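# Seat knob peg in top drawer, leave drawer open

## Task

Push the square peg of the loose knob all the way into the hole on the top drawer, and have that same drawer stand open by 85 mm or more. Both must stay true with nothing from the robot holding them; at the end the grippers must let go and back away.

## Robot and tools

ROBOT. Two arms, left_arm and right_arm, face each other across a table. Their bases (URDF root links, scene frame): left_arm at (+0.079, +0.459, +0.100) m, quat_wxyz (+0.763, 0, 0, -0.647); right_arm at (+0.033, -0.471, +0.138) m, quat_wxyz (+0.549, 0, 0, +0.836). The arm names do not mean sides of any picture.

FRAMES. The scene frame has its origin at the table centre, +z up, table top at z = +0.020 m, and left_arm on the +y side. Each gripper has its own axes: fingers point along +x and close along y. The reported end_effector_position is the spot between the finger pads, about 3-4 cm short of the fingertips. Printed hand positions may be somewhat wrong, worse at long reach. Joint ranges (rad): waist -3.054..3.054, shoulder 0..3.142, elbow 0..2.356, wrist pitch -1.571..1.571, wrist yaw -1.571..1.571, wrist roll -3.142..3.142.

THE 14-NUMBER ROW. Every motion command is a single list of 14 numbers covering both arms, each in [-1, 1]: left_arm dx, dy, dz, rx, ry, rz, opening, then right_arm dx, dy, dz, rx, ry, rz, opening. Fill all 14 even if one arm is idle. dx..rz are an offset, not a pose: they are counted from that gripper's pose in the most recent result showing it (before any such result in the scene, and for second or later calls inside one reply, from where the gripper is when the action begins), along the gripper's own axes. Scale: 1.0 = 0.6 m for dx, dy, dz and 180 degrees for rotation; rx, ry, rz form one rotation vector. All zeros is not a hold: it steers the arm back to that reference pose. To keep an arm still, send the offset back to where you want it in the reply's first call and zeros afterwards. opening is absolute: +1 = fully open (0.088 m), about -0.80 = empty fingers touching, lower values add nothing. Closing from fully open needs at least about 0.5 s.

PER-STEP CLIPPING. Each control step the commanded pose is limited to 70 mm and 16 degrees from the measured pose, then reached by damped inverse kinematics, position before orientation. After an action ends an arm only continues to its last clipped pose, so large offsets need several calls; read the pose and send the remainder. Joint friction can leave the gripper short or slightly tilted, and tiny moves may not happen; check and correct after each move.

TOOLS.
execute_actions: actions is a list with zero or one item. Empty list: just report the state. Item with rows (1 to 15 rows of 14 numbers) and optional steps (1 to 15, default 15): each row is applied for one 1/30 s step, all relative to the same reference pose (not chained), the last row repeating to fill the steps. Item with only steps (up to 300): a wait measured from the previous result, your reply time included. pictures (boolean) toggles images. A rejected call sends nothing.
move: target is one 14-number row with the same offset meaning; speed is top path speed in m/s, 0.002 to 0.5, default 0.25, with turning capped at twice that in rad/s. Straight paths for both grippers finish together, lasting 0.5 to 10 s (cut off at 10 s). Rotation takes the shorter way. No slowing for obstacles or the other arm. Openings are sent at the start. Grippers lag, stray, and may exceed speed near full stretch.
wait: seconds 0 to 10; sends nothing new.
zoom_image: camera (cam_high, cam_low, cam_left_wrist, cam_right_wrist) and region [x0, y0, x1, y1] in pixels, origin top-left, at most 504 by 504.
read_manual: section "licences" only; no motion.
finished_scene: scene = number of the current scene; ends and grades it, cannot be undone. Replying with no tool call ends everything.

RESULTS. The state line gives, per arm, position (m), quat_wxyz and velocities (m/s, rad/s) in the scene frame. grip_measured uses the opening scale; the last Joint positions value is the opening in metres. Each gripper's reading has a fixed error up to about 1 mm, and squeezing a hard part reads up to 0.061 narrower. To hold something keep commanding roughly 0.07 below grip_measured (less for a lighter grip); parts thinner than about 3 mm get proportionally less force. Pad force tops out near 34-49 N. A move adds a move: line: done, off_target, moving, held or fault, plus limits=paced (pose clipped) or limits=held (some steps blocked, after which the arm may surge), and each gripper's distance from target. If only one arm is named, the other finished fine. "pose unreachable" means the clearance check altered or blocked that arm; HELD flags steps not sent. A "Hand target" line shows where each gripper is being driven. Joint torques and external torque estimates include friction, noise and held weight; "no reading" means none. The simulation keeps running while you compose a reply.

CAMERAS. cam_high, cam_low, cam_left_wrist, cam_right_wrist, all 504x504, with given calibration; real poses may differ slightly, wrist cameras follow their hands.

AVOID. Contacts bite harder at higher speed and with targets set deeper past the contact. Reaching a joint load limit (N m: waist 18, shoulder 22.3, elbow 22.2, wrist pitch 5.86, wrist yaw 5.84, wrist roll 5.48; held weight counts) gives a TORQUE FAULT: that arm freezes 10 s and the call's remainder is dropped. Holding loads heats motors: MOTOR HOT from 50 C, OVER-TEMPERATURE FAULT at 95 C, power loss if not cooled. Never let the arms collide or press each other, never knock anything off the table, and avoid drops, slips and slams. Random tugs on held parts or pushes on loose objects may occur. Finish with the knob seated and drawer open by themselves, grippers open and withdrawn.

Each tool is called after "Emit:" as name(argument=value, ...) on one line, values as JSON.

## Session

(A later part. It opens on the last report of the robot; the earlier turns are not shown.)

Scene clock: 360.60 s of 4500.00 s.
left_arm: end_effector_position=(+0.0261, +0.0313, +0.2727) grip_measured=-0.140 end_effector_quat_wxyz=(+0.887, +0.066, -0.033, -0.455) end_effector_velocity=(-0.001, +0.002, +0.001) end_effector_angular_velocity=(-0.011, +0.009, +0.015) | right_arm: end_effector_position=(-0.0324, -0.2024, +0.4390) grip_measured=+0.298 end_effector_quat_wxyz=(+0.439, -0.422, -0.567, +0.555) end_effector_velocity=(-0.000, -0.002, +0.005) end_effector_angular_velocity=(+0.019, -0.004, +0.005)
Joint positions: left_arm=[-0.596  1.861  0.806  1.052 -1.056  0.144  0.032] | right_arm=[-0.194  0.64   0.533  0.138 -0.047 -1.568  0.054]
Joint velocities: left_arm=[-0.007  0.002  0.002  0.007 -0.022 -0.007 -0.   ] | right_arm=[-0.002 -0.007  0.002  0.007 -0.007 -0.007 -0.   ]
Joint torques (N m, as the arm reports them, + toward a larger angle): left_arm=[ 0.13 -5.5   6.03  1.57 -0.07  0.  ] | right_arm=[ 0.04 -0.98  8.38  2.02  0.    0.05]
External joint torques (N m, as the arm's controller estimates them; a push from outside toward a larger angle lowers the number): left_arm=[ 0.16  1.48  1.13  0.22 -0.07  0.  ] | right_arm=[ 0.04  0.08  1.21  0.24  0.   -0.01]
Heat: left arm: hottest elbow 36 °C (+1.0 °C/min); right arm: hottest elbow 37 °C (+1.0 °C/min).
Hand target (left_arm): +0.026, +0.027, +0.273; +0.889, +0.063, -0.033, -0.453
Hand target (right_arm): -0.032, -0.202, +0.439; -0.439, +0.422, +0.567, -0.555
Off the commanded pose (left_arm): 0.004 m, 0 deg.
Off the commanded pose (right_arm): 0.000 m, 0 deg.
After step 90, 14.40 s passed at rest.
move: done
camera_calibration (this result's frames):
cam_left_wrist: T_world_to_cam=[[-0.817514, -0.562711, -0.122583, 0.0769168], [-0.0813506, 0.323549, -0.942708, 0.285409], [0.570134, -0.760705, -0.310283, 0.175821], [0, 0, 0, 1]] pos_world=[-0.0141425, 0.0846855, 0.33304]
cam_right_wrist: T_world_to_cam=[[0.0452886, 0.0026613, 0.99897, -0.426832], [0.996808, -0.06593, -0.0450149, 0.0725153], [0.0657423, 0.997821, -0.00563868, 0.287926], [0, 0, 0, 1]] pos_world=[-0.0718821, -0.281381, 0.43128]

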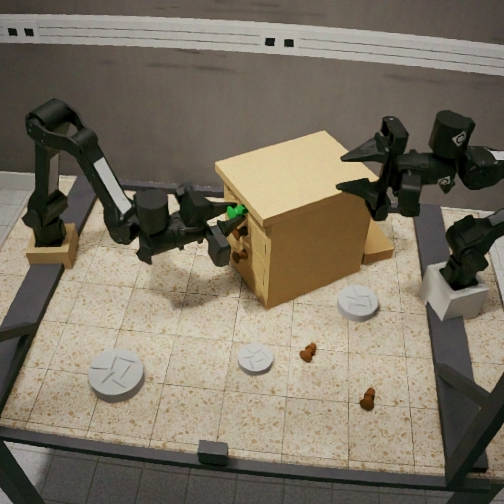

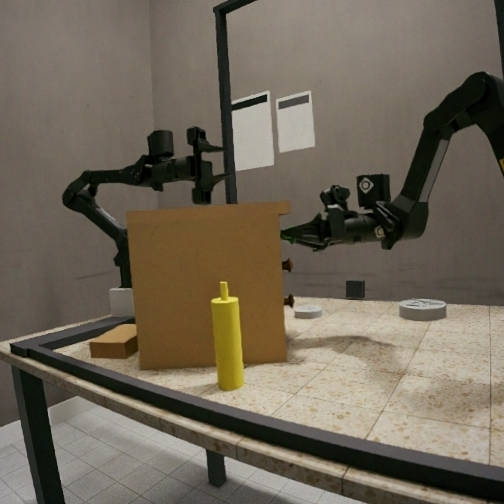

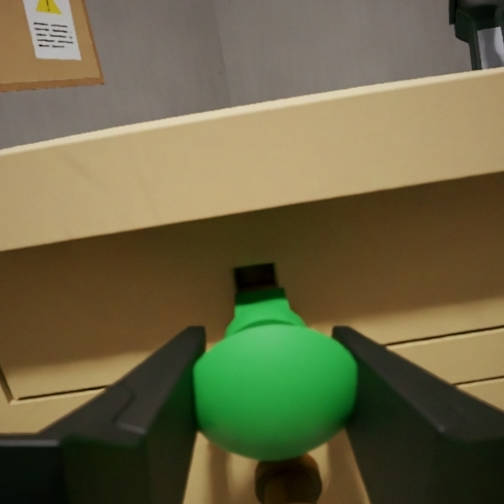

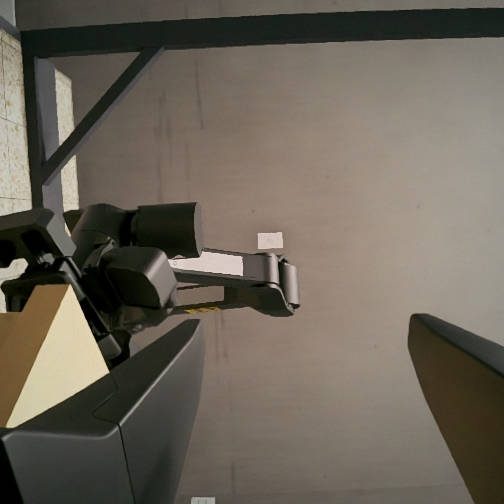

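Emit:
move(target=[0.03,0,0.002,0,0,0,-0.22,0,0,0,0,0,0,0.3], speed=0.02)

Emit:
zoom_image(camera="cam_left_wrist", region=[200, 210, 320, 330])

Scene clock: 367.87 s of 4500.00 s.
left_arm: end_effector_position=(+0.0261, +0.0296, +0.2719) grip_measured=-0.140 end_effector_quat_wxyz=(+0.886, +0.070, -0.033, -0.458) end_effector_velocity=(-0.002, +0.000, -0.001) end_effector_angular_velocity=(+0.002, +0.003, -0.010) | right_arm: end_effector_position=(-0.0324, -0.2024, +0.4390) grip_measured=+0.298 end_effector_quat_wxyz=(+0.439, -0.422, -0.567, +0.555) end_effector_velocity=(+0.001, -0.000, +0.000) end_effector_angular_velocity=(-0.004, +0.007, -0.005)
Joint positions: left_arm=[-0.592  1.862  0.809  1.042 -1.045  0.144  0.032] | right_arm=[-0.194  0.64   0.533  0.138 -0.047 -1.568  0.054]
Joint velocities: left_arm=[-0.002 -0.002 -0.002 -0.007  0.007 -0.007  0.   ] | right_arm=[ 0.002 -0.002  0.002 -0.007  0.007  0.007 -0.   ]
Joint torques (N m, as the arm reports them, + toward a larger angle): left_arm=[ 3.   -4.92  7.77  1.12  1.15  0.08] | right_arm=[-0.02 -0.95  8.35  2.01  0.01  0.05]
External joint torques (N m, as the arm's controller estimates them; a push from outside toward a larger angle lowers the number): left_arm=[ 3.02  2.04  2.85 -0.23  1.17  0.08] | right_arm=[-0.03  0.09  1.22  0.24  0.01 -0.01]
Heat: left arm: hottest elbow 36 °C (+1.0 °C/min); right arm: hottest elbow 37 °C (+1.0 °C/min).
Hand target (left_arm): +0.037, +0.018, +0.274; +0.888, +0.066, -0.033, -0.455
Hand target (right_arm): -0.032, -0.202, +0.439; -0.439, +0.422, +0.567, -0.555
Off the commanded pose (left_arm): 0.017 m, 1 deg.
Off the commanded pose (right_arm): 0.000 m, 0 deg.
After step 90, 3.13 s passed at rest.
move: off_target (left_arm)
camera_calibration (this result's frames):
cam_left_wrist: T_world_to_cam=[[-0.821136, -0.555806, -0.129673, 0.0776841], [-0.0757534, 0.331334, -0.940468, 0.284163], [0.565683, -0.762428, -0.314174, 0.175454], [0, 0, 0, 1]] pos_world=[-0.0139356, 0.0827954, 0.332442]
cam_right_wrist: T_world_to_cam=[[0.0452886, 0.0026613, 0.99897, -0.426832], [0.996808, -0.06593, -0.0450149, 0.0725153], [0.0657423, 0.997821, -0.00563868, 0.287926], [0, 0, 0, 1]] pos_world=[-0.0718821, -0.281381, 0.43128]

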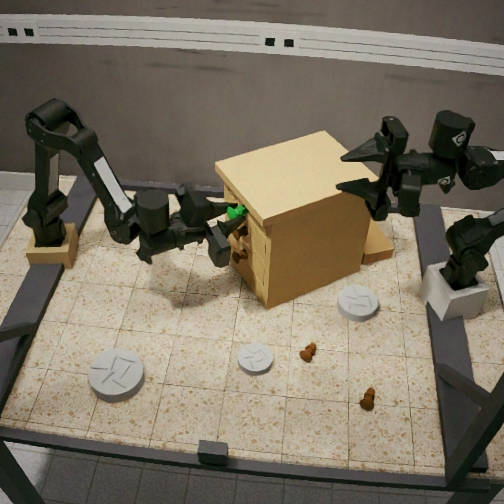

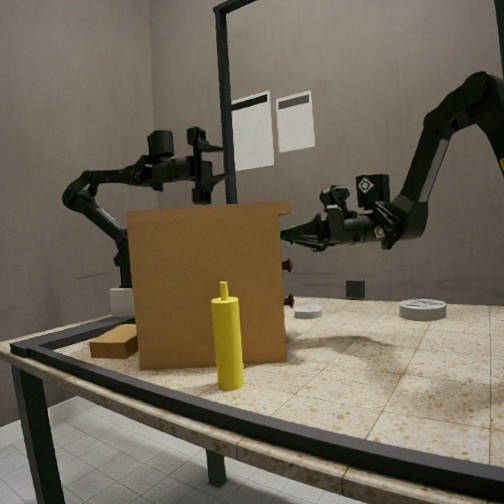

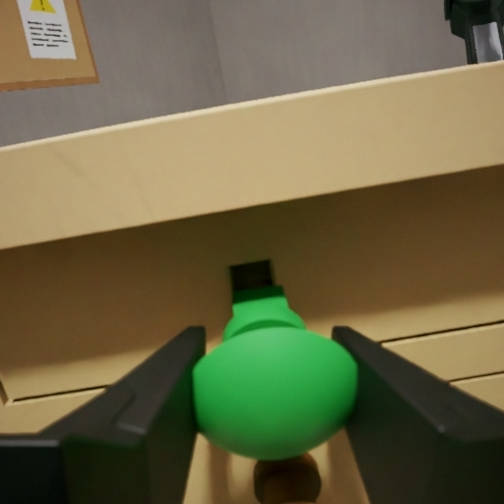

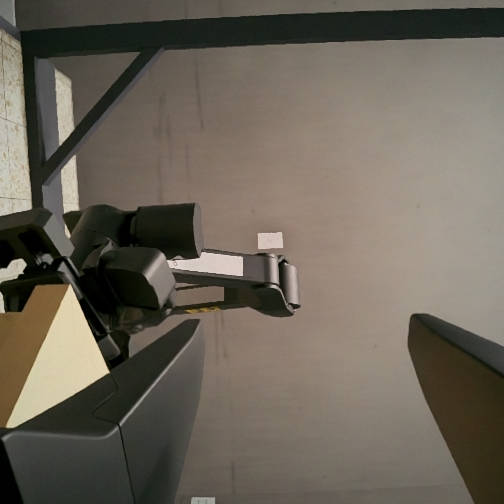

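Region (200, 210, 320, 330) of cam_left_wrist's 504x504 image, scaled by 4.200, with more detail than that image has.

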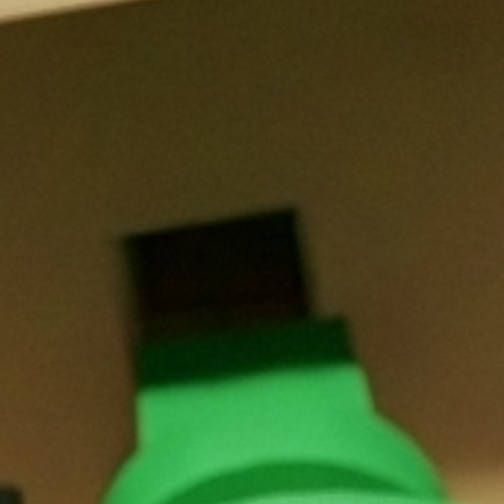

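Emit:
move(target=[-0.12,0,0,0,0,0,-0.22,0,0,0,0,0,0,0.3], speed=0.15)

Scene clock: 415.93 s of 4500.00 s.
left_arm: end_effector_position=(-0.0156, +0.0853, +0.2676) grip_measured=-0.140 end_effector_quat_wxyz=(+0.885, +0.078, -0.034, -0.459) end_effector_velocity=(-0.001, +0.005, -0.002) end_effector_angular_velocity=(+0.013, -0.008, +0.010) | right_arm: end_effector_position=(-0.0324, -0.2024, +0.4390) grip_measured=+0.298 end_effector_quat_wxyz=(+0.439, -0.422, -0.567, +0.555) end_effector_velocity=(-0.000, -0.001, +0.000) end_effector_angular_velocity=(+0.003, -0.022, +0.004)
Joint positions: left_arm=[-0.791  1.784  0.691  1.056 -1.242  0.135  0.032] | right_arm=[-0.194  0.64   0.533  0.138 -0.047 -1.568  0.054]
Joint velocities: left_arm=[-0.012 -0.007 -0.007 -0.022 -0.022 -0.007 -0.   ] | right_arm=[-0.002 -0.002  0.002 -0.007 -0.007 -0.022  0.   ]
Joint torques (N m, as the arm reports them, + toward a larger angle): left_arm=[-0.32 -8.14  3.41  1.49 -0.24 -0.1 ] | right_arm=[ 0.   -0.98  8.36  2.02  0.    0.06]
External joint torques (N m, as the arm's controller estimates them; a push from outside toward a larger angle lowers the number): left_arm=[-0.32 -2.03 -1.21  0.27 -0.21 -0.1 ] | right_arm=[ 0.   -0.03  1.34  0.28  0.    0.  ]
Heat: left arm: hottest elbow 41 °C (+6.1 °C/min); right arm: hottest elbow 38 °C (+1.0 °C/min).
Hand target (left_arm): -0.015, +0.089, +0.272; +0.886, +0.070, -0.032, -0.458
Hand target (right_arm): -0.032, -0.202, +0.439; -0.439, +0.422, +0.567, -0.555
Off the commanded pose (left_arm): 0.006 m, 1 deg.
Off the commanded pose (right_arm): 0.000 m, 0 deg.
After step 90, 44.07 s passed at rest.
move: done
camera_calibration (this result's frames):
cam_left_wrist: T_world_to_cam=[[-0.820429, -0.552949, -0.145408, 0.0778349], [-0.0663637, 0.344701, -0.936364, 0.256432], [0.567884, -0.758571, -0.319498, 0.241296], [0, 0, 0, 1]] pos_world=[-0.0561524, 0.137687, 0.328526]
cam_right_wrist: T_world_to_cam=[[0.0452886, 0.0026613, 0.99897, -0.426832], [0.996808, -0.06593, -0.0450149, 0.0725153], [0.0657423, 0.997821, -0.00563868, 0.287926], [0, 0, 0, 1]] pos_world=[-0.0718821, -0.281381, 0.43128]

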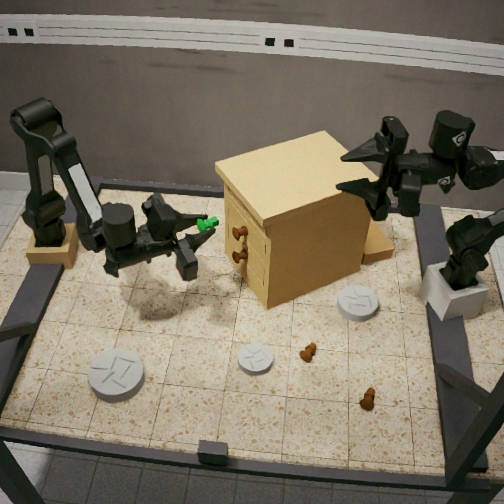

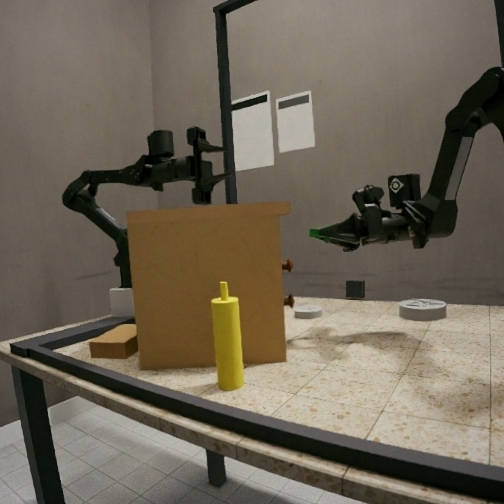

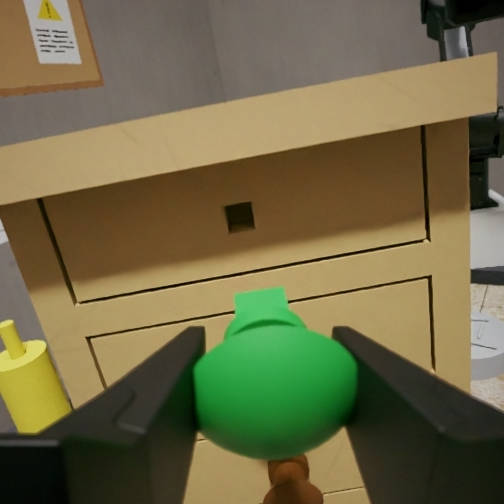

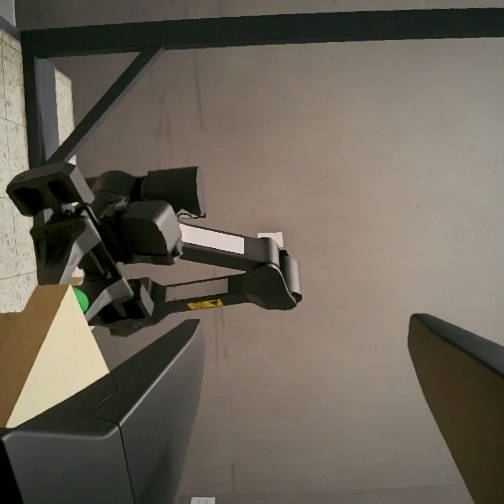

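Emit:
move(target=[-0.194,-0.0745,-0.24,0.177,0.31,-0.337,-0.22,0.114,0.45,0.143,0.159,0.164,0.49,1], speed=0.2)

Scene clock: 437.30 s of 4500.00 s.
left_arm: end_effector_position=(-0.0981, +0.1727, +0.1196) grip_measured=-0.140 end_effector_quat_wxyz=(+0.412, +0.498, +0.282, -0.709) end_effector_velocity=(+0.003, +0.001, -0.002) end_effector_angular_velocity=(+0.014, -0.020, -0.002) | right_arm: end_effector_position=(-0.1350, -0.1542, +0.1716) grip_measured=+0.989 end_effector_quat_wxyz=(+0.133, -0.695, +0.128, +0.695) end_effector_velocity=(-0.005, +0.000, +0.002) end_effector_angular_velocity=(-0.024, +0.029, -0.010)
Joint positions: left_arm=[-0.729  1.694  0.859 -0.383 -0.024 -0.033  0.032] | right_arm=[ 0.082  1.974  1.351 -0.943  0.004 -0.709  0.087]
Joint velocities: left_arm=[ 0.002  0.007  0.007 -0.022 -0.007  0.007 -0.   ] | right_arm=[-0.002  0.012  0.027 -0.022 -0.037  0.007 -0.   ]
Joint torques (N m, as the arm reports them, + toward a larger angle): left_arm=[ 0.27 -4.94  6.15  0.63  0.13  0.09] | right_arm=[-0.27 -7.9   7.91  0.25 -0.25  0.2 ]
External joint torques (N m, as the arm's controller estimates them; a push from outside toward a larger angle lowers the number): left_arm=[ 0.25  1.05  1.05 -0.23  0.16  0.08] | right_arm=[-0.29  0.41  2.57 -0.07 -0.2   0.2 ]
Heat: left arm: hottest elbow 37 °C (+0.0 °C/min); right arm: hottest elbow 38 °C (+1.0 °C/min).
Hand target (left_arm): -0.099, +0.170, +0.120; -0.410, -0.498, -0.283, +0.710
Hand target (right_arm): -0.136, -0.151, +0.171; -0.134, +0.693, -0.134, -0.696
Off the commanded pose (left_arm): 0.003 m, 1 deg.
Off the commanded pose (right_arm): 0.004 m, 1 deg.
After step 90, 13.70 s passed at rest.
move: done
camera_calibration (this result's frames):
cam_left_wrist: T_world_to_cam=[[-0.872464, 0.488392, 0.0167436, -0.167372], [0.487531, 0.872251, -0.0386299, -0.0618655], [-0.0334711, -0.0255402, -0.999113, 0.202817], [0, 0, 0, 1]] pos_world=[-0.109076, 0.140885, 0.203049]
cam_right_wrist: T_world_to_cam=[[0.402544, 0.915277, -0.015036, 0.207702], [0.86869, -0.376771, 0.321592, 0.0378076], [0.288681, -0.142517, -0.946759, 0.260881], [0, 0, 0, 1]] pos_world=[-0.191764, -0.13868, 0.237956]

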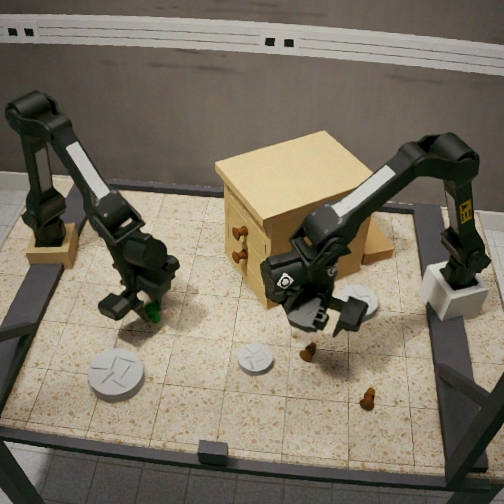

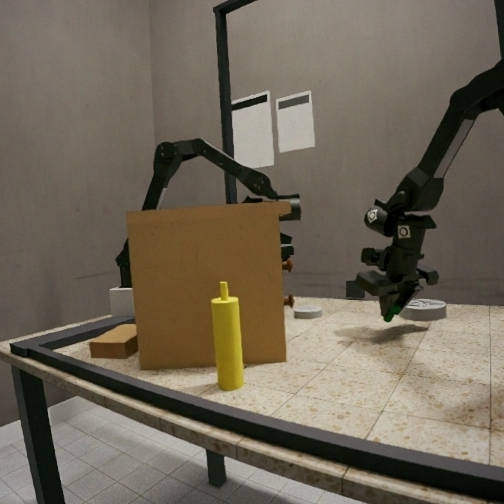

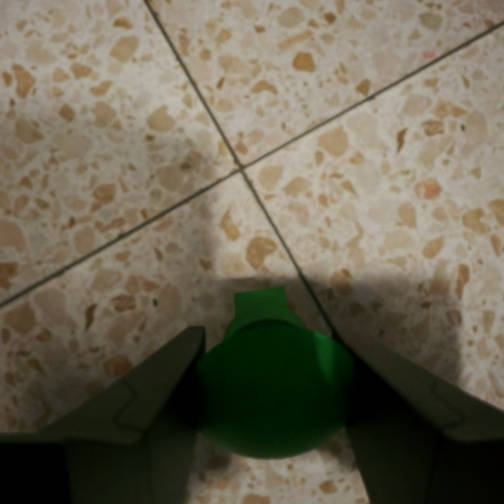

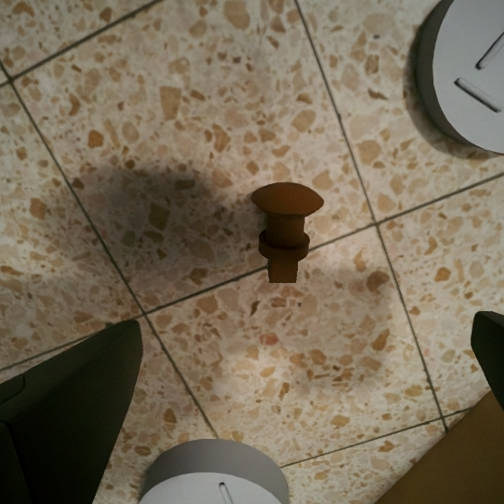

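Emit:
move(target=[0.012,0,-0.035,0,0,0,-0.22,0.128,0,-0.016,0,0,0,-0.1], speed=0.08)

Scene clock: 442.67 s of 4500.00 s.
left_arm: end_effector_position=(-0.0893, +0.1870, +0.1024) grip_measured=-0.140 end_effector_quat_wxyz=(+0.409, +0.503, +0.284, -0.706) end_effector_velocity=(+0.002, +0.003, -0.000) end_effector_angular_velocity=(+0.001, -0.012, -0.007) | right_arm: end_effector_position=(-0.1294, -0.1537, +0.1013) grip_measured=-0.098 end_effector_quat_wxyz=(+0.139, -0.690, +0.124, +0.699) end_effector_velocity=(+0.002, -0.000, -0.002) end_effector_angular_velocity=(+0.001, -0.008, +0.005)
Joint positions: left_arm=[-0.729  1.687  0.77  -0.315 -0.022 -0.032  0.032] | right_arm=[ 0.068  2.084  1.198 -0.66   0.003 -0.722  0.034]
Joint velocities: left_arm=[-0.002 -0.007 -0.007 -0.007 -0.007  0.007 -0.   ] | right_arm=[-0.002  0.002 -0.007  0.007  0.007 -0.007 -0.   ]
Joint torques (N m, as the arm reports them, + toward a larger angle): left_arm=[-0.24 -7.64  3.69  0.97 -0.12 -0.09] | right_arm=[-0.26 -7.96  4.19  0.55 -0.02 -0.22]
External joint torques (N m, as the arm's controller estimates them; a push from outside toward a larger angle lowers the number): left_arm=[-0.24 -1.96 -1.13  0.12 -0.09 -0.09] | right_arm=[-0.29  0.43 -0.51  0.18  0.02 -0.22]
Heat: left arm: hottest elbow 37 °C (-1.0 °C/min); right arm: hottest elbow 38 °C (+0.0 °C/min).
Hand target (left_arm): -0.089, +0.188, +0.106; -0.412, -0.498, -0.282, +0.709
Hand target (right_arm): -0.126, -0.158, +0.095; -0.133, +0.695, -0.129, -0.695
Off the commanded pose (left_arm): 0.003 m, 1 deg.
Off the commanded pose (right_arm): 0.008 m, 1 deg.
After step 90, 1.00 s passed at rest.
move: done
camera_calibration (this result's frames):
cam_left_wrist: T_world_to_cam=[[-0.872136, 0.488957, 0.0173443, -0.166532], [0.488482, 0.872198, -0.0256058, -0.0805799], [-0.0276478, -0.0138593, -0.999522, 0.18467], [0, 0, 0, 1]] pos_world=[-0.100771, 0.154268, 0.185407]
cam_right_wrist: T_world_to_cam=[[0.403833, 0.914826, -0.00344995, 0.202924], [0.871265, -0.383448, 0.306375, 0.0565813], [0.278957, -0.12673, -0.951905, 0.19446], [0, 0, 0, 1]] pos_world=[-0.185491, -0.139301, 0.168473]

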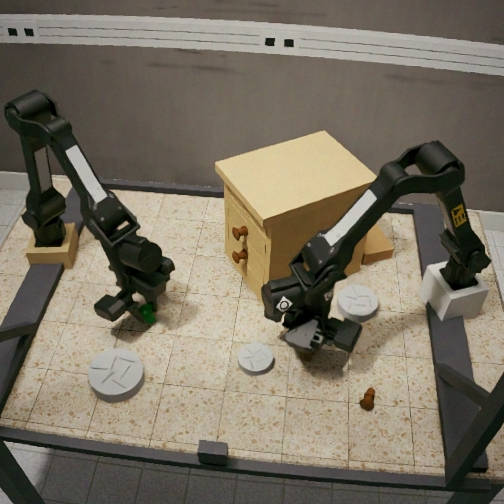

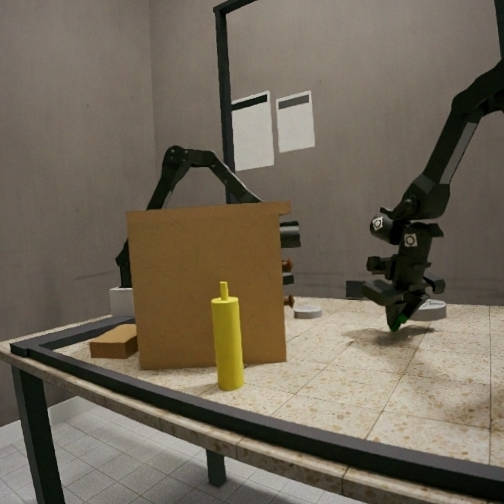

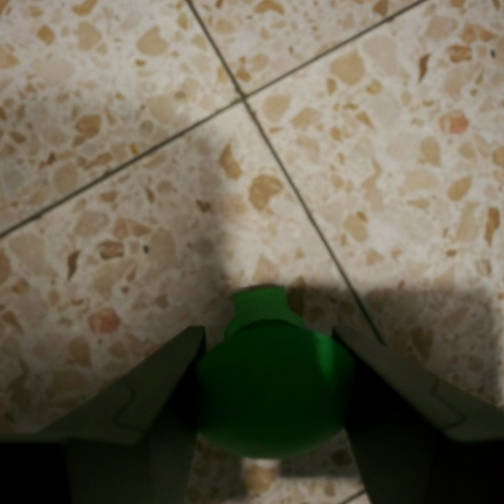

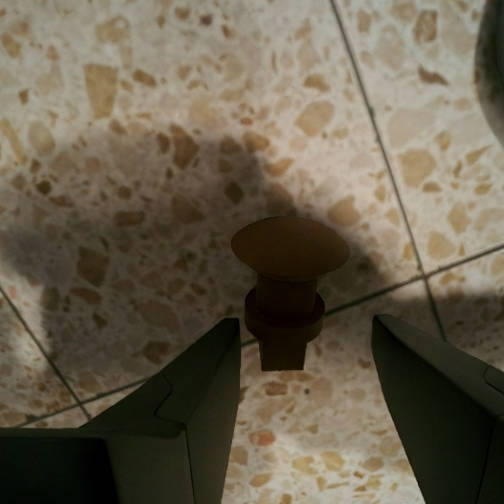

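Emit:
execute_actions(actions=[])

Scene clock: 454.30 s of 4500.00 s.
left_arm: end_effector_position=(-0.0893, +0.1871, +0.1023) grip_measured=-0.140 end_effector_quat_wxyz=(+0.409, +0.503, +0.284, -0.706) end_effector_velocity=(+0.001, +0.002, -0.000) end_effector_angular_velocity=(+0.004, -0.008, +0.007) | right_arm: end_effector_position=(-0.1295, -0.1537, +0.1009) grip_measured=-0.098 end_effector_quat_wxyz=(+0.139, -0.690, +0.124, +0.699) end_effector_velocity=(-0.003, +0.001, +0.001) end_effector_angular_velocity=(+0.001, +0.025, -0.009)
Joint positions: left_arm=[-0.729  1.687  0.769 -0.315 -0.022 -0.032  0.032] | right_arm=[ 0.068  2.085  1.197 -0.659  0.003 -0.722  0.034]
Joint velocities: left_arm=[-0.002 -0.002 -0.002 -0.007 -0.007 -0.007 -0.   ] | right_arm=[-0.002 -0.002  0.002  0.007 -0.022  0.007 -0.   ]
Joint torques (N m, as the arm reports them, + toward a larger angle): left_arm=[-0.15 -7.57  3.69  1.01 -0.14 -0.06] | right_arm=[-0.3  -7.96  4.26  0.5  -0.02 -0.21]
External joint torques (N m, as the arm's controller estimates them; a push from outside toward a larger angle lowers the number): left_arm=[-0.13 -1.92 -1.13  0.17 -0.12 -0.07] | right_arm=[-0.31  0.51 -0.53  0.11  0.02 -0.21]
Heat: left arm: hottest shoulder 36 °C (-3.0 °C/min); right arm: hottest elbow 37 °C (-1.0 °C/min).
Hand target (left_arm): -0.089, +0.188, +0.106; -0.412, -0.498, -0.282, +0.709
Hand target (right_arm): -0.126, -0.158, +0.095; -0.133, +0.695, -0.129, -0.695
Off the commanded pose (left_arm): 0.003 m, 1 deg.
Off the commanded pose (right_arm): 0.008 m, 1 deg.
Steps of this call (steps 1 to 90: nothing new was sent; then 8.63 s passed at rest). Readings (end_effector_position):
1: left_arm (-0.0893, +0.1870, +0.1024) | right_arm (-0.1295, -0.1537, +0.1013)
2: left_arm (-0.0893, +0.1870, +0.1024) | right_arm (-0.1295, -0.1536, +0.1012)
4: left_arm (-0.0892, +0.1871, +0.1023) | right_arm (-0.1294, -0.1537, +0.1010)
8: left_arm (-0.0893, +0.1871, +0.1023) | right_arm (-0.1295, -0.1537, +0.1009)
90: the state above
camera_calibration (this result's frames):
cam_left_wrist: T_world_to_cam=[[-0.872136, 0.488957, 0.0173443, -0.166528], [0.488482, 0.872198, -0.0256058, -0.080642], [-0.0276478, -0.0138593, -0.999522, 0.184597], [0, 0, 0, 1]] pos_world=[-0.100739, 0.154319, 0.185332]
cam_right_wrist: T_world_to_cam=[[0.403833, 0.914826, -0.00344995, 0.202903], [0.871265, -0.383448, 0.306375, 0.056744], [0.278957, -0.12673, -0.951905, 0.194034], [0, 0, 0, 1]] pos_world=[-0.185505, -0.139273, 0.168017]

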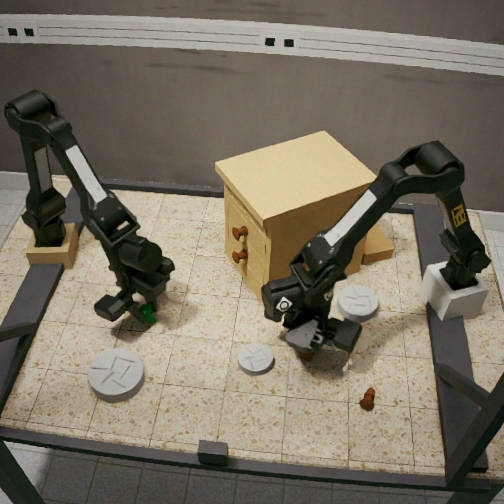

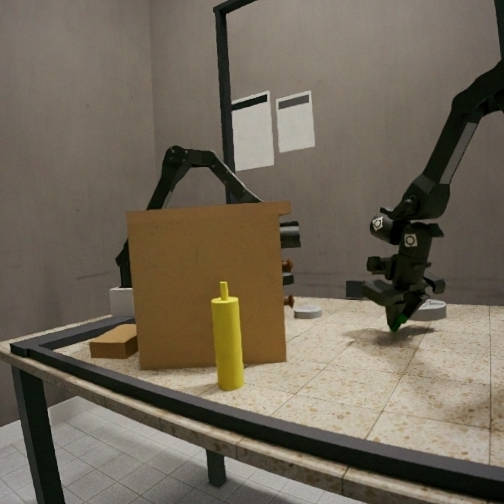

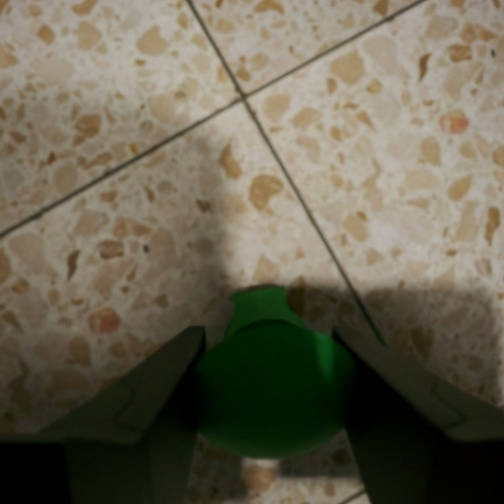

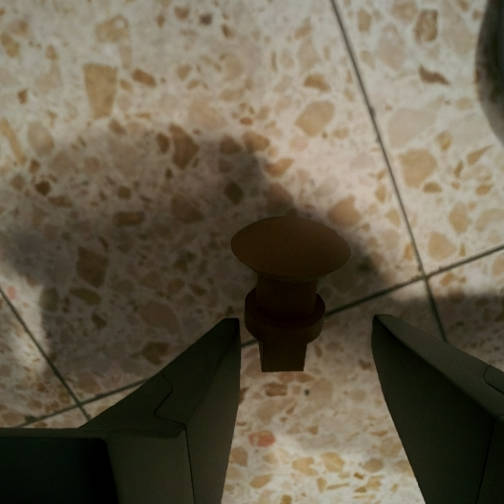

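Emit:
move(target=[0,0,0,0,0,0,0.05, 0.035,0.016,0,0,0,0,-0.1], speed=0.1)

Emit:
move(target=[-0.2,0,0,0,0,0,0.05, 0,0,0,0,0,0,-0.1])

Scene clock: 458.87 s of 4500.00 s.
left_arm: end_effector_position=(-0.0893, +0.1870, +0.1024) grip_measured=+0.047 end_effector_quat_wxyz=(+0.409, +0.503, +0.284, -0.706) end_effector_velocity=(+0.003, +0.001, -0.000) end_effector_angular_velocity=(+0.006, -0.003, +0.026) | right_arm: end_effector_position=(-0.1346, -0.1566, +0.0860) grip_measured=-0.098 end_effector_quat_wxyz=(+0.144, -0.686, +0.118, +0.704) end_effector_velocity=(-0.002, +0.003, +0.003) end_effector_angular_velocity=(+0.005, +0.027, +0.001)
Joint positions: left_arm=[-0.729  1.686  0.769 -0.315 -0.022 -0.032  0.041] | right_arm=[ 0.084  2.107  1.158 -0.577  0.003 -0.707  0.034]
Joint velocities: left_arm=[ 0.002 -0.002 -0.002 -0.007 -0.007 -0.022 -0.   ] | right_arm=[-0.007 -0.007  0.002  0.007 -0.022 -0.007  0.   ]
Joint torques (N m, as the arm reports them, + toward a larger angle): left_arm=[-0.02 -5.91  4.69  0.78 -0.08  0.04] | right_arm=[ 0.29 -7.96  4.15  0.56 -0.02  0.23]
External joint torques (N m, as the arm's controller estimates them; a push from outside toward a larger angle lowers the number): left_arm=[-0.06 -0.22 -0.17 -0.08 -0.05  0.04] | right_arm=[ 0.36  0.51 -0.43  0.14  0.02  0.23]
Heat: left arm: hottest shoulder 36 °C (-4.0 °C/min); right arm: hottest elbow 36 °C (-2.0 °C/min).
Hand target (left_arm): -0.089, +0.187, +0.102; -0.409, -0.503, -0.284, +0.706
Hand target (right_arm): -0.133, -0.162, +0.080; -0.139, +0.690, -0.123, -0.699
Off the commanded pose (left_arm): 0.000 m, 0 deg.
Off the commanded pose (right_arm): 0.009 m, 1 deg.
After step 90, 0.77 s passed at rest.
move: off_target (right_arm)
camera_calibration (this result's frames):
cam_left_wrist: T_world_to_cam=[[-0.872132, 0.488962, 0.0173649, -0.166535], [0.488477, 0.87219, -0.0259866, -0.0805604], [-0.0278519, -0.0141814, -0.999511, 0.184751], [0, 0, 0, 1]] pos_world=[-0.100743, 0.154313, 0.185459]
cam_right_wrist: T_world_to_cam=[[0.402455, 0.915398, 0.00877174, 0.206378], [0.874806, -0.387397, 0.290928, 0.0658392], [0.269713, -0.109412, -0.956705, 0.182801], [0, 0, 0, 1]] pos_world=[-0.189958, -0.143412, 0.153921]

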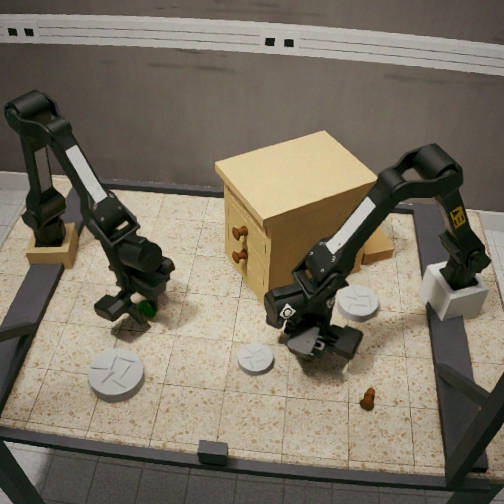

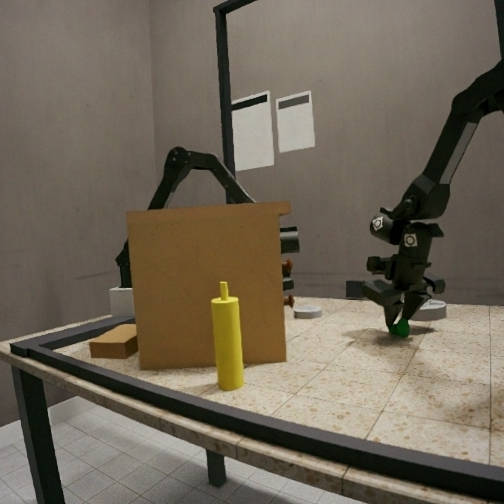

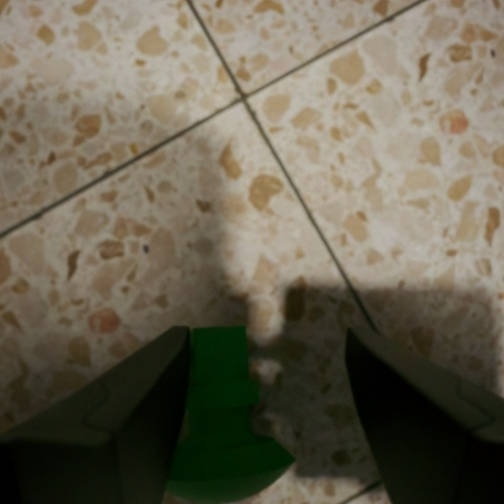

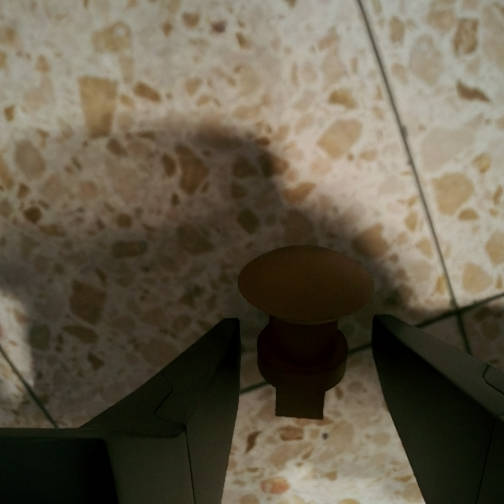

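Scene clock: 459.97 s of 4500.00 s.
left_arm: end_effector_position=(-0.0672, +0.2238, +0.2075) grip_measured=+0.047 end_effector_quat_wxyz=(+0.406, +0.511, +0.290, -0.700) end_effector_velocity=(+0.003, +0.005, +0.004) end_effector_angular_velocity=(+0.008, -0.010, +0.007) | right_arm: end_effector_position=(-0.1346, -0.1566, +0.0860) grip_measured=-0.098 end_effector_quat_wxyz=(+0.144, -0.686, +0.118, +0.704) end_effector_velocity=(-0.000, +0.000, -0.001) end_effector_angular_velocity=(-0.001, +0.007, +0.005)
Joint positions: left_arm=[-0.733  1.347  0.922 -0.832 -0.022 -0.037  0.041] | right_arm=[ 0.084  2.107  1.158 -0.577  0.003 -0.707  0.034]
Joint velocities: left_arm=[-0.002 -0.017  0.007 -0.037 -0.007 -0.007  0.   ] | right_arm=[-0.002  0.002 -0.002  0.007 -0.007 -0.007 -0.   ]
Joint torques (N m, as the arm reports them, + toward a larger angle): left_arm=[-0.32 -5.91  6.91  0.56 -0.14 -0.07] | right_arm=[-0.01 -9.33  5.48  0.43 -0.04 -0.02]
External joint torques (N m, as the arm's controller estimates them; a push from outside toward a larger angle lowers the number): left_arm=[-0.34 -1.66  1.11 -0.24 -0.11 -0.07] | right_arm=[-0.01 -0.96  0.95  0.02  0.   -0.03]
Heat: left arm: hottest shoulder 36 °C (-4.1 °C/min); right arm: hottest elbow 36 °C (-2.0 °C/min).
Hand target (left_arm): -0.069, +0.222, +0.216; -0.409, -0.503, -0.284, +0.706
Hand target (right_arm): -0.135, -0.157, +0.086; -0.144, +0.686, -0.118, -0.704
Off the commanded pose (left_arm): 0.009 m, 1 deg.
Off the commanded pose (right_arm): 0.000 m, 0 deg.
move: off_target (left_arm)
camera_calibration (this result's frames):
cam_left_wrist: T_world_to_cam=[[-0.872771, 0.487814, 0.0175586, -0.166929], [0.48787, 0.872915, -0.00125221, -0.126], [-0.015938, 0.00747342, -0.999845, 0.286946], [0, 0, 0, 1]] pos_world=[-0.0796459, 0.189273, 0.289675]
cam_right_wrist: T_world_to_cam=[[0.402455, 0.915398, 0.00877174, 0.206378], [0.874806, -0.387397, 0.290928, 0.0658392], [0.269713, -0.109412, -0.956705, 0.182801], [0, 0, 0, 1]] pos_world=[-0.189958, -0.143412, 0.153921]

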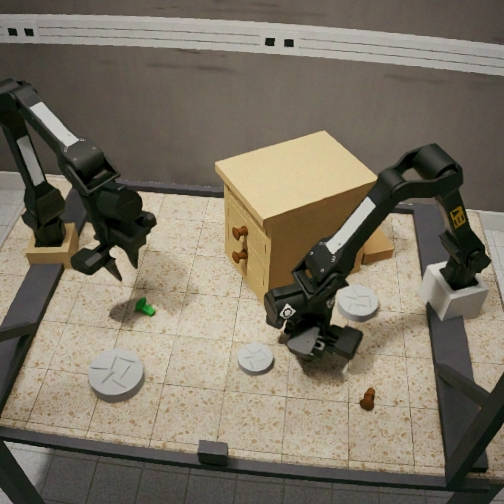

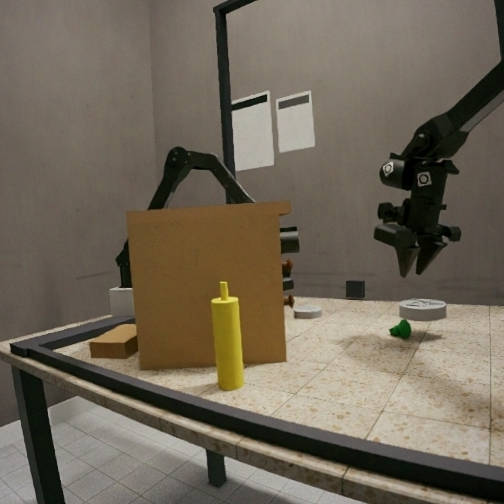

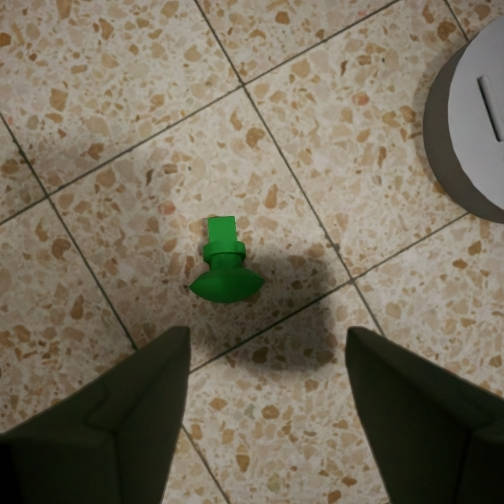

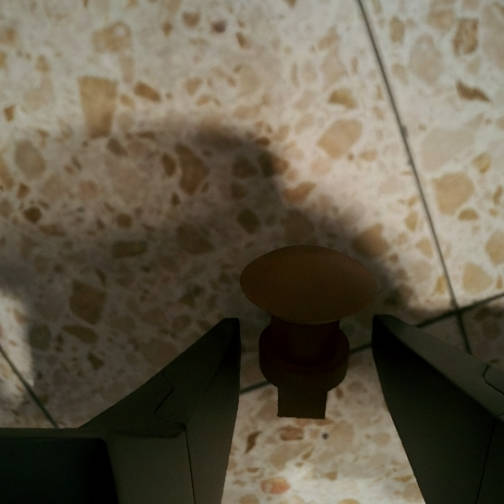

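Emit:
move(target=[-0.1,0,0,0,0,0,0.3, 0.0,0,-0.04,0,0,0,-0.1], speed=0.15)

Scene clock: 469.53 s of 4500.00 s.
left_arm: end_effector_position=(-0.0564, +0.2408, +0.2571) grip_measured=+0.297 end_effector_quat_wxyz=(+0.403, +0.519, +0.294, -0.694) end_effector_velocity=(-0.002, +0.003, +0.005) end_effector_angular_velocity=(+0.007, +0.006, -0.002) | right_arm: end_effector_position=(-0.1144, -0.1634, +0.0844) grip_measured=-0.098 end_effector_quat_wxyz=(+0.144, -0.686, +0.118, +0.703) end_effector_velocity=(+0.002, -0.002, -0.002) end_effector_angular_velocity=(-0.005, +0.006, -0.014)
Joint positions: left_arm=[-0.733  1.27   1.069 -1.078 -0.022 -0.039  0.054] | right_arm=[ 0.041  2.067  1.082 -0.541  0.003 -0.749  0.034]
Joint velocities: left_arm=[-0.007 -0.002  0.017 -0.022  0.007 -0.007 -0.   ] | right_arm=[-0.007 -0.002 -0.012  0.007 -0.007  0.007 -0.   ]
Joint torques (N m, as the arm reports them, + toward a larger angle): left_arm=[-0.4  -5.11  6.84  0.55 -0.07 -0.05] | right_arm=[ -0.31 -10.25   4.02   0.56  -0.12  -0.21]
External joint torques (N m, as the arm's controller estimates them; a push from outside toward a larger angle lowers the number): left_arm=[-0.37 -1.36  0.95 -0.24 -0.05 -0.05] | right_arm=[-0.32 -2.27 -0.38  0.16 -0.07 -0.21]
Heat: left arm: hottest elbow 37 °C (-3.0 °C/min); right arm: hottest shoulder 36 °C (-2.0 °C/min).
Hand target (left_arm): -0.058, +0.240, +0.264; -0.406, -0.511, -0.290, +0.700
Hand target (right_arm): -0.112, -0.165, +0.085; -0.144, +0.686, -0.118, -0.704
Off the commanded pose (left_arm): 0.008 m, 1 deg.
Off the commanded pose (right_arm): 0.003 m, 0 deg.
move: done
camera_calibration (this result's frames):
cam_left_wrist: T_world_to_cam=[[-0.873677, 0.48622, 0.0166886, -0.166054], [0.486486, 0.87344, 0.020826, -0.15193], [-0.0044505, 0.026314, -0.999644, 0.33264], [0, 0, 0, 1]] pos_world=[-0.0696856, 0.204687, 0.338456]
cam_right_wrist: T_world_to_cam=[[0.403873, 0.914759, 0.0101028, 0.204505], [0.873703, -0.388973, 0.292136, 0.0454856], [0.271163, -0.109159, -0.956324, 0.175236], [0, 0, 0, 1]] pos_world=[-0.169853, -0.150252, 0.152228]

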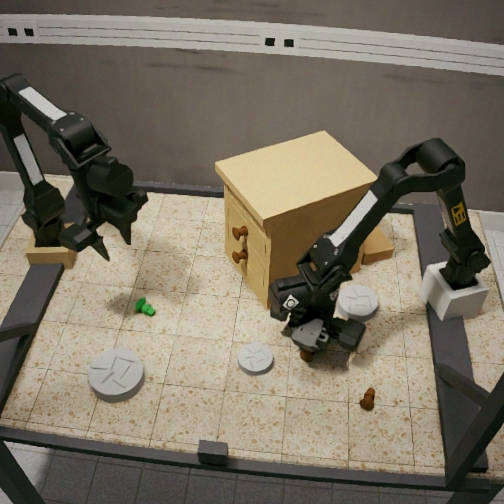

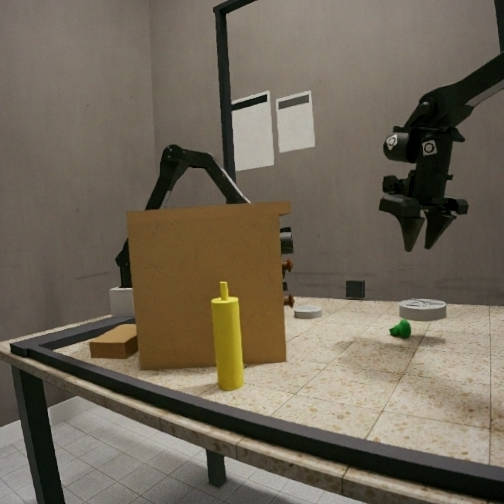

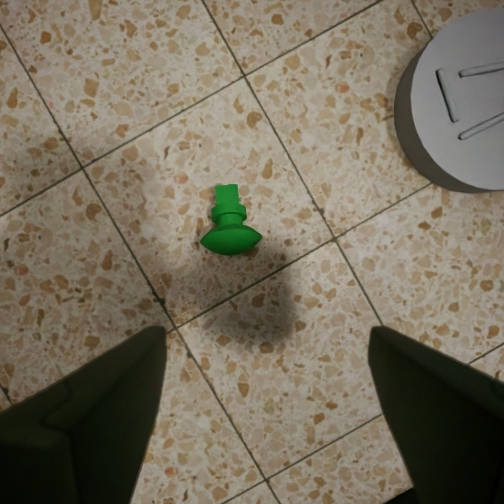

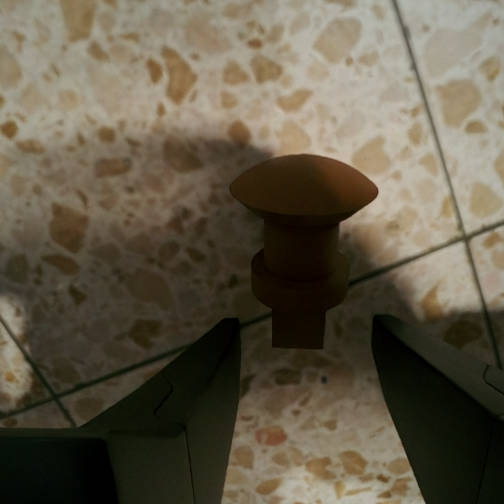

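Emit:
move(target=[0,0,0,0,0,0,0.3, 0.0,0,0,0,0,0,-0.66])

Scene clock: 473.97 s of 4500.00 s.
left_arm: end_effector_position=(-0.0562, +0.2410, +0.2574) grip_measured=+0.297 end_effector_quat_wxyz=(+0.403, +0.519, +0.295, -0.694) end_effector_velocity=(+0.002, +0.002, -0.001) end_effector_angular_velocity=(+0.003, -0.008, +0.007) | right_arm: end_effector_position=(-0.1142, -0.1635, +0.0843) grip_measured=-0.646 end_effector_quat_wxyz=(+0.144, -0.686, +0.118, +0.703) end_effector_velocity=(-0.003, +0.001, -0.000) end_effector_angular_velocity=(+0.006, +0.027, +0.006)
Joint positions: left_arm=[-0.733  1.27   1.071 -1.081 -0.022 -0.039  0.054] | right_arm=[ 0.041  2.067  1.081 -0.541  0.003 -0.749  0.007]
Joint velocities: left_arm=[-0.002 -0.002 -0.002 -0.007 -0.007 -0.007 -0.   ] | right_arm=[-0.002 -0.002 -0.007  0.022 -0.022 -0.007 -0.001]
Joint torques (N m, as the arm reports them, + toward a larger angle): left_arm=[ 0.1  -3.82  5.15  0.9  -0.02  0.03] | right_arm=[ 0.   -8.86  5.43  0.41 -0.04  0.  ]
External joint torques (N m, as the arm's controller estimates them; a push from outside toward a larger angle lowers the number): left_arm=[ 0.12 -0.07 -0.71  0.11  0.    0.03] | right_arm=[-0.02 -0.9   1.03  0.01  0.01 -0.01]
Heat: left arm: hottest elbow 37 °C (-4.1 °C/min); right arm: hottest shoulder 36 °C (-2.0 °C/min).
Hand target (left_arm): -0.056, +0.241, +0.257; -0.403, -0.519, -0.295, +0.694
Hand target (right_arm): -0.114, -0.163, +0.084; -0.144, +0.686, -0.118, -0.703
Off the commanded pose (left_arm): 0.000 m, 0 deg.
Off the commanded pose (right_arm): 0.000 m, 0 deg.
After step 90, 0.73 s passed at rest.
move: done
camera_calibration (this result's frames):
cam_left_wrist: T_world_to_cam=[[-0.873863, 0.485884, 0.0167287, -0.165984], [0.486156, 0.873596, 0.0219663, -0.15254], [-0.003941, 0.0273283, -0.999619, 0.332725], [0, 0, 0, 1]] pos_world=[-0.0695776, 0.204814, 0.338726]
cam_right_wrist: T_world_to_cam=[[0.403873, 0.914759, 0.0101149, 0.204505], [0.873698, -0.388975, 0.292147, 0.0452977], [0.271179, -0.109153, -0.95632, 0.175157], [0, 0, 0, 1]] pos_world=[-0.16967, -0.150335, 0.152204]

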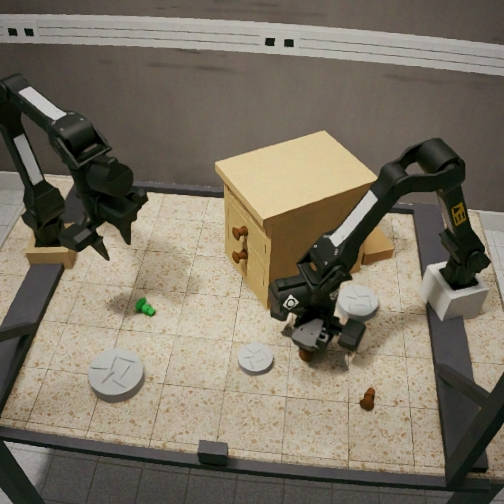

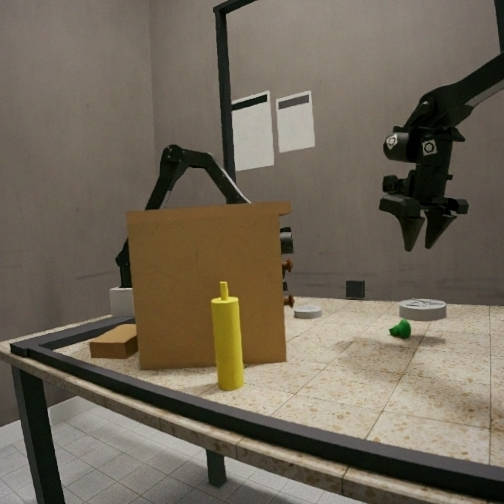

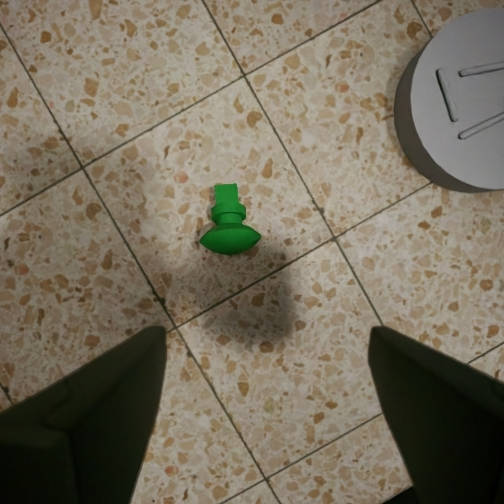

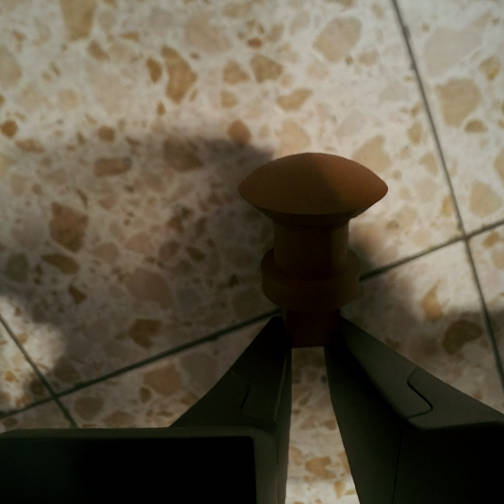

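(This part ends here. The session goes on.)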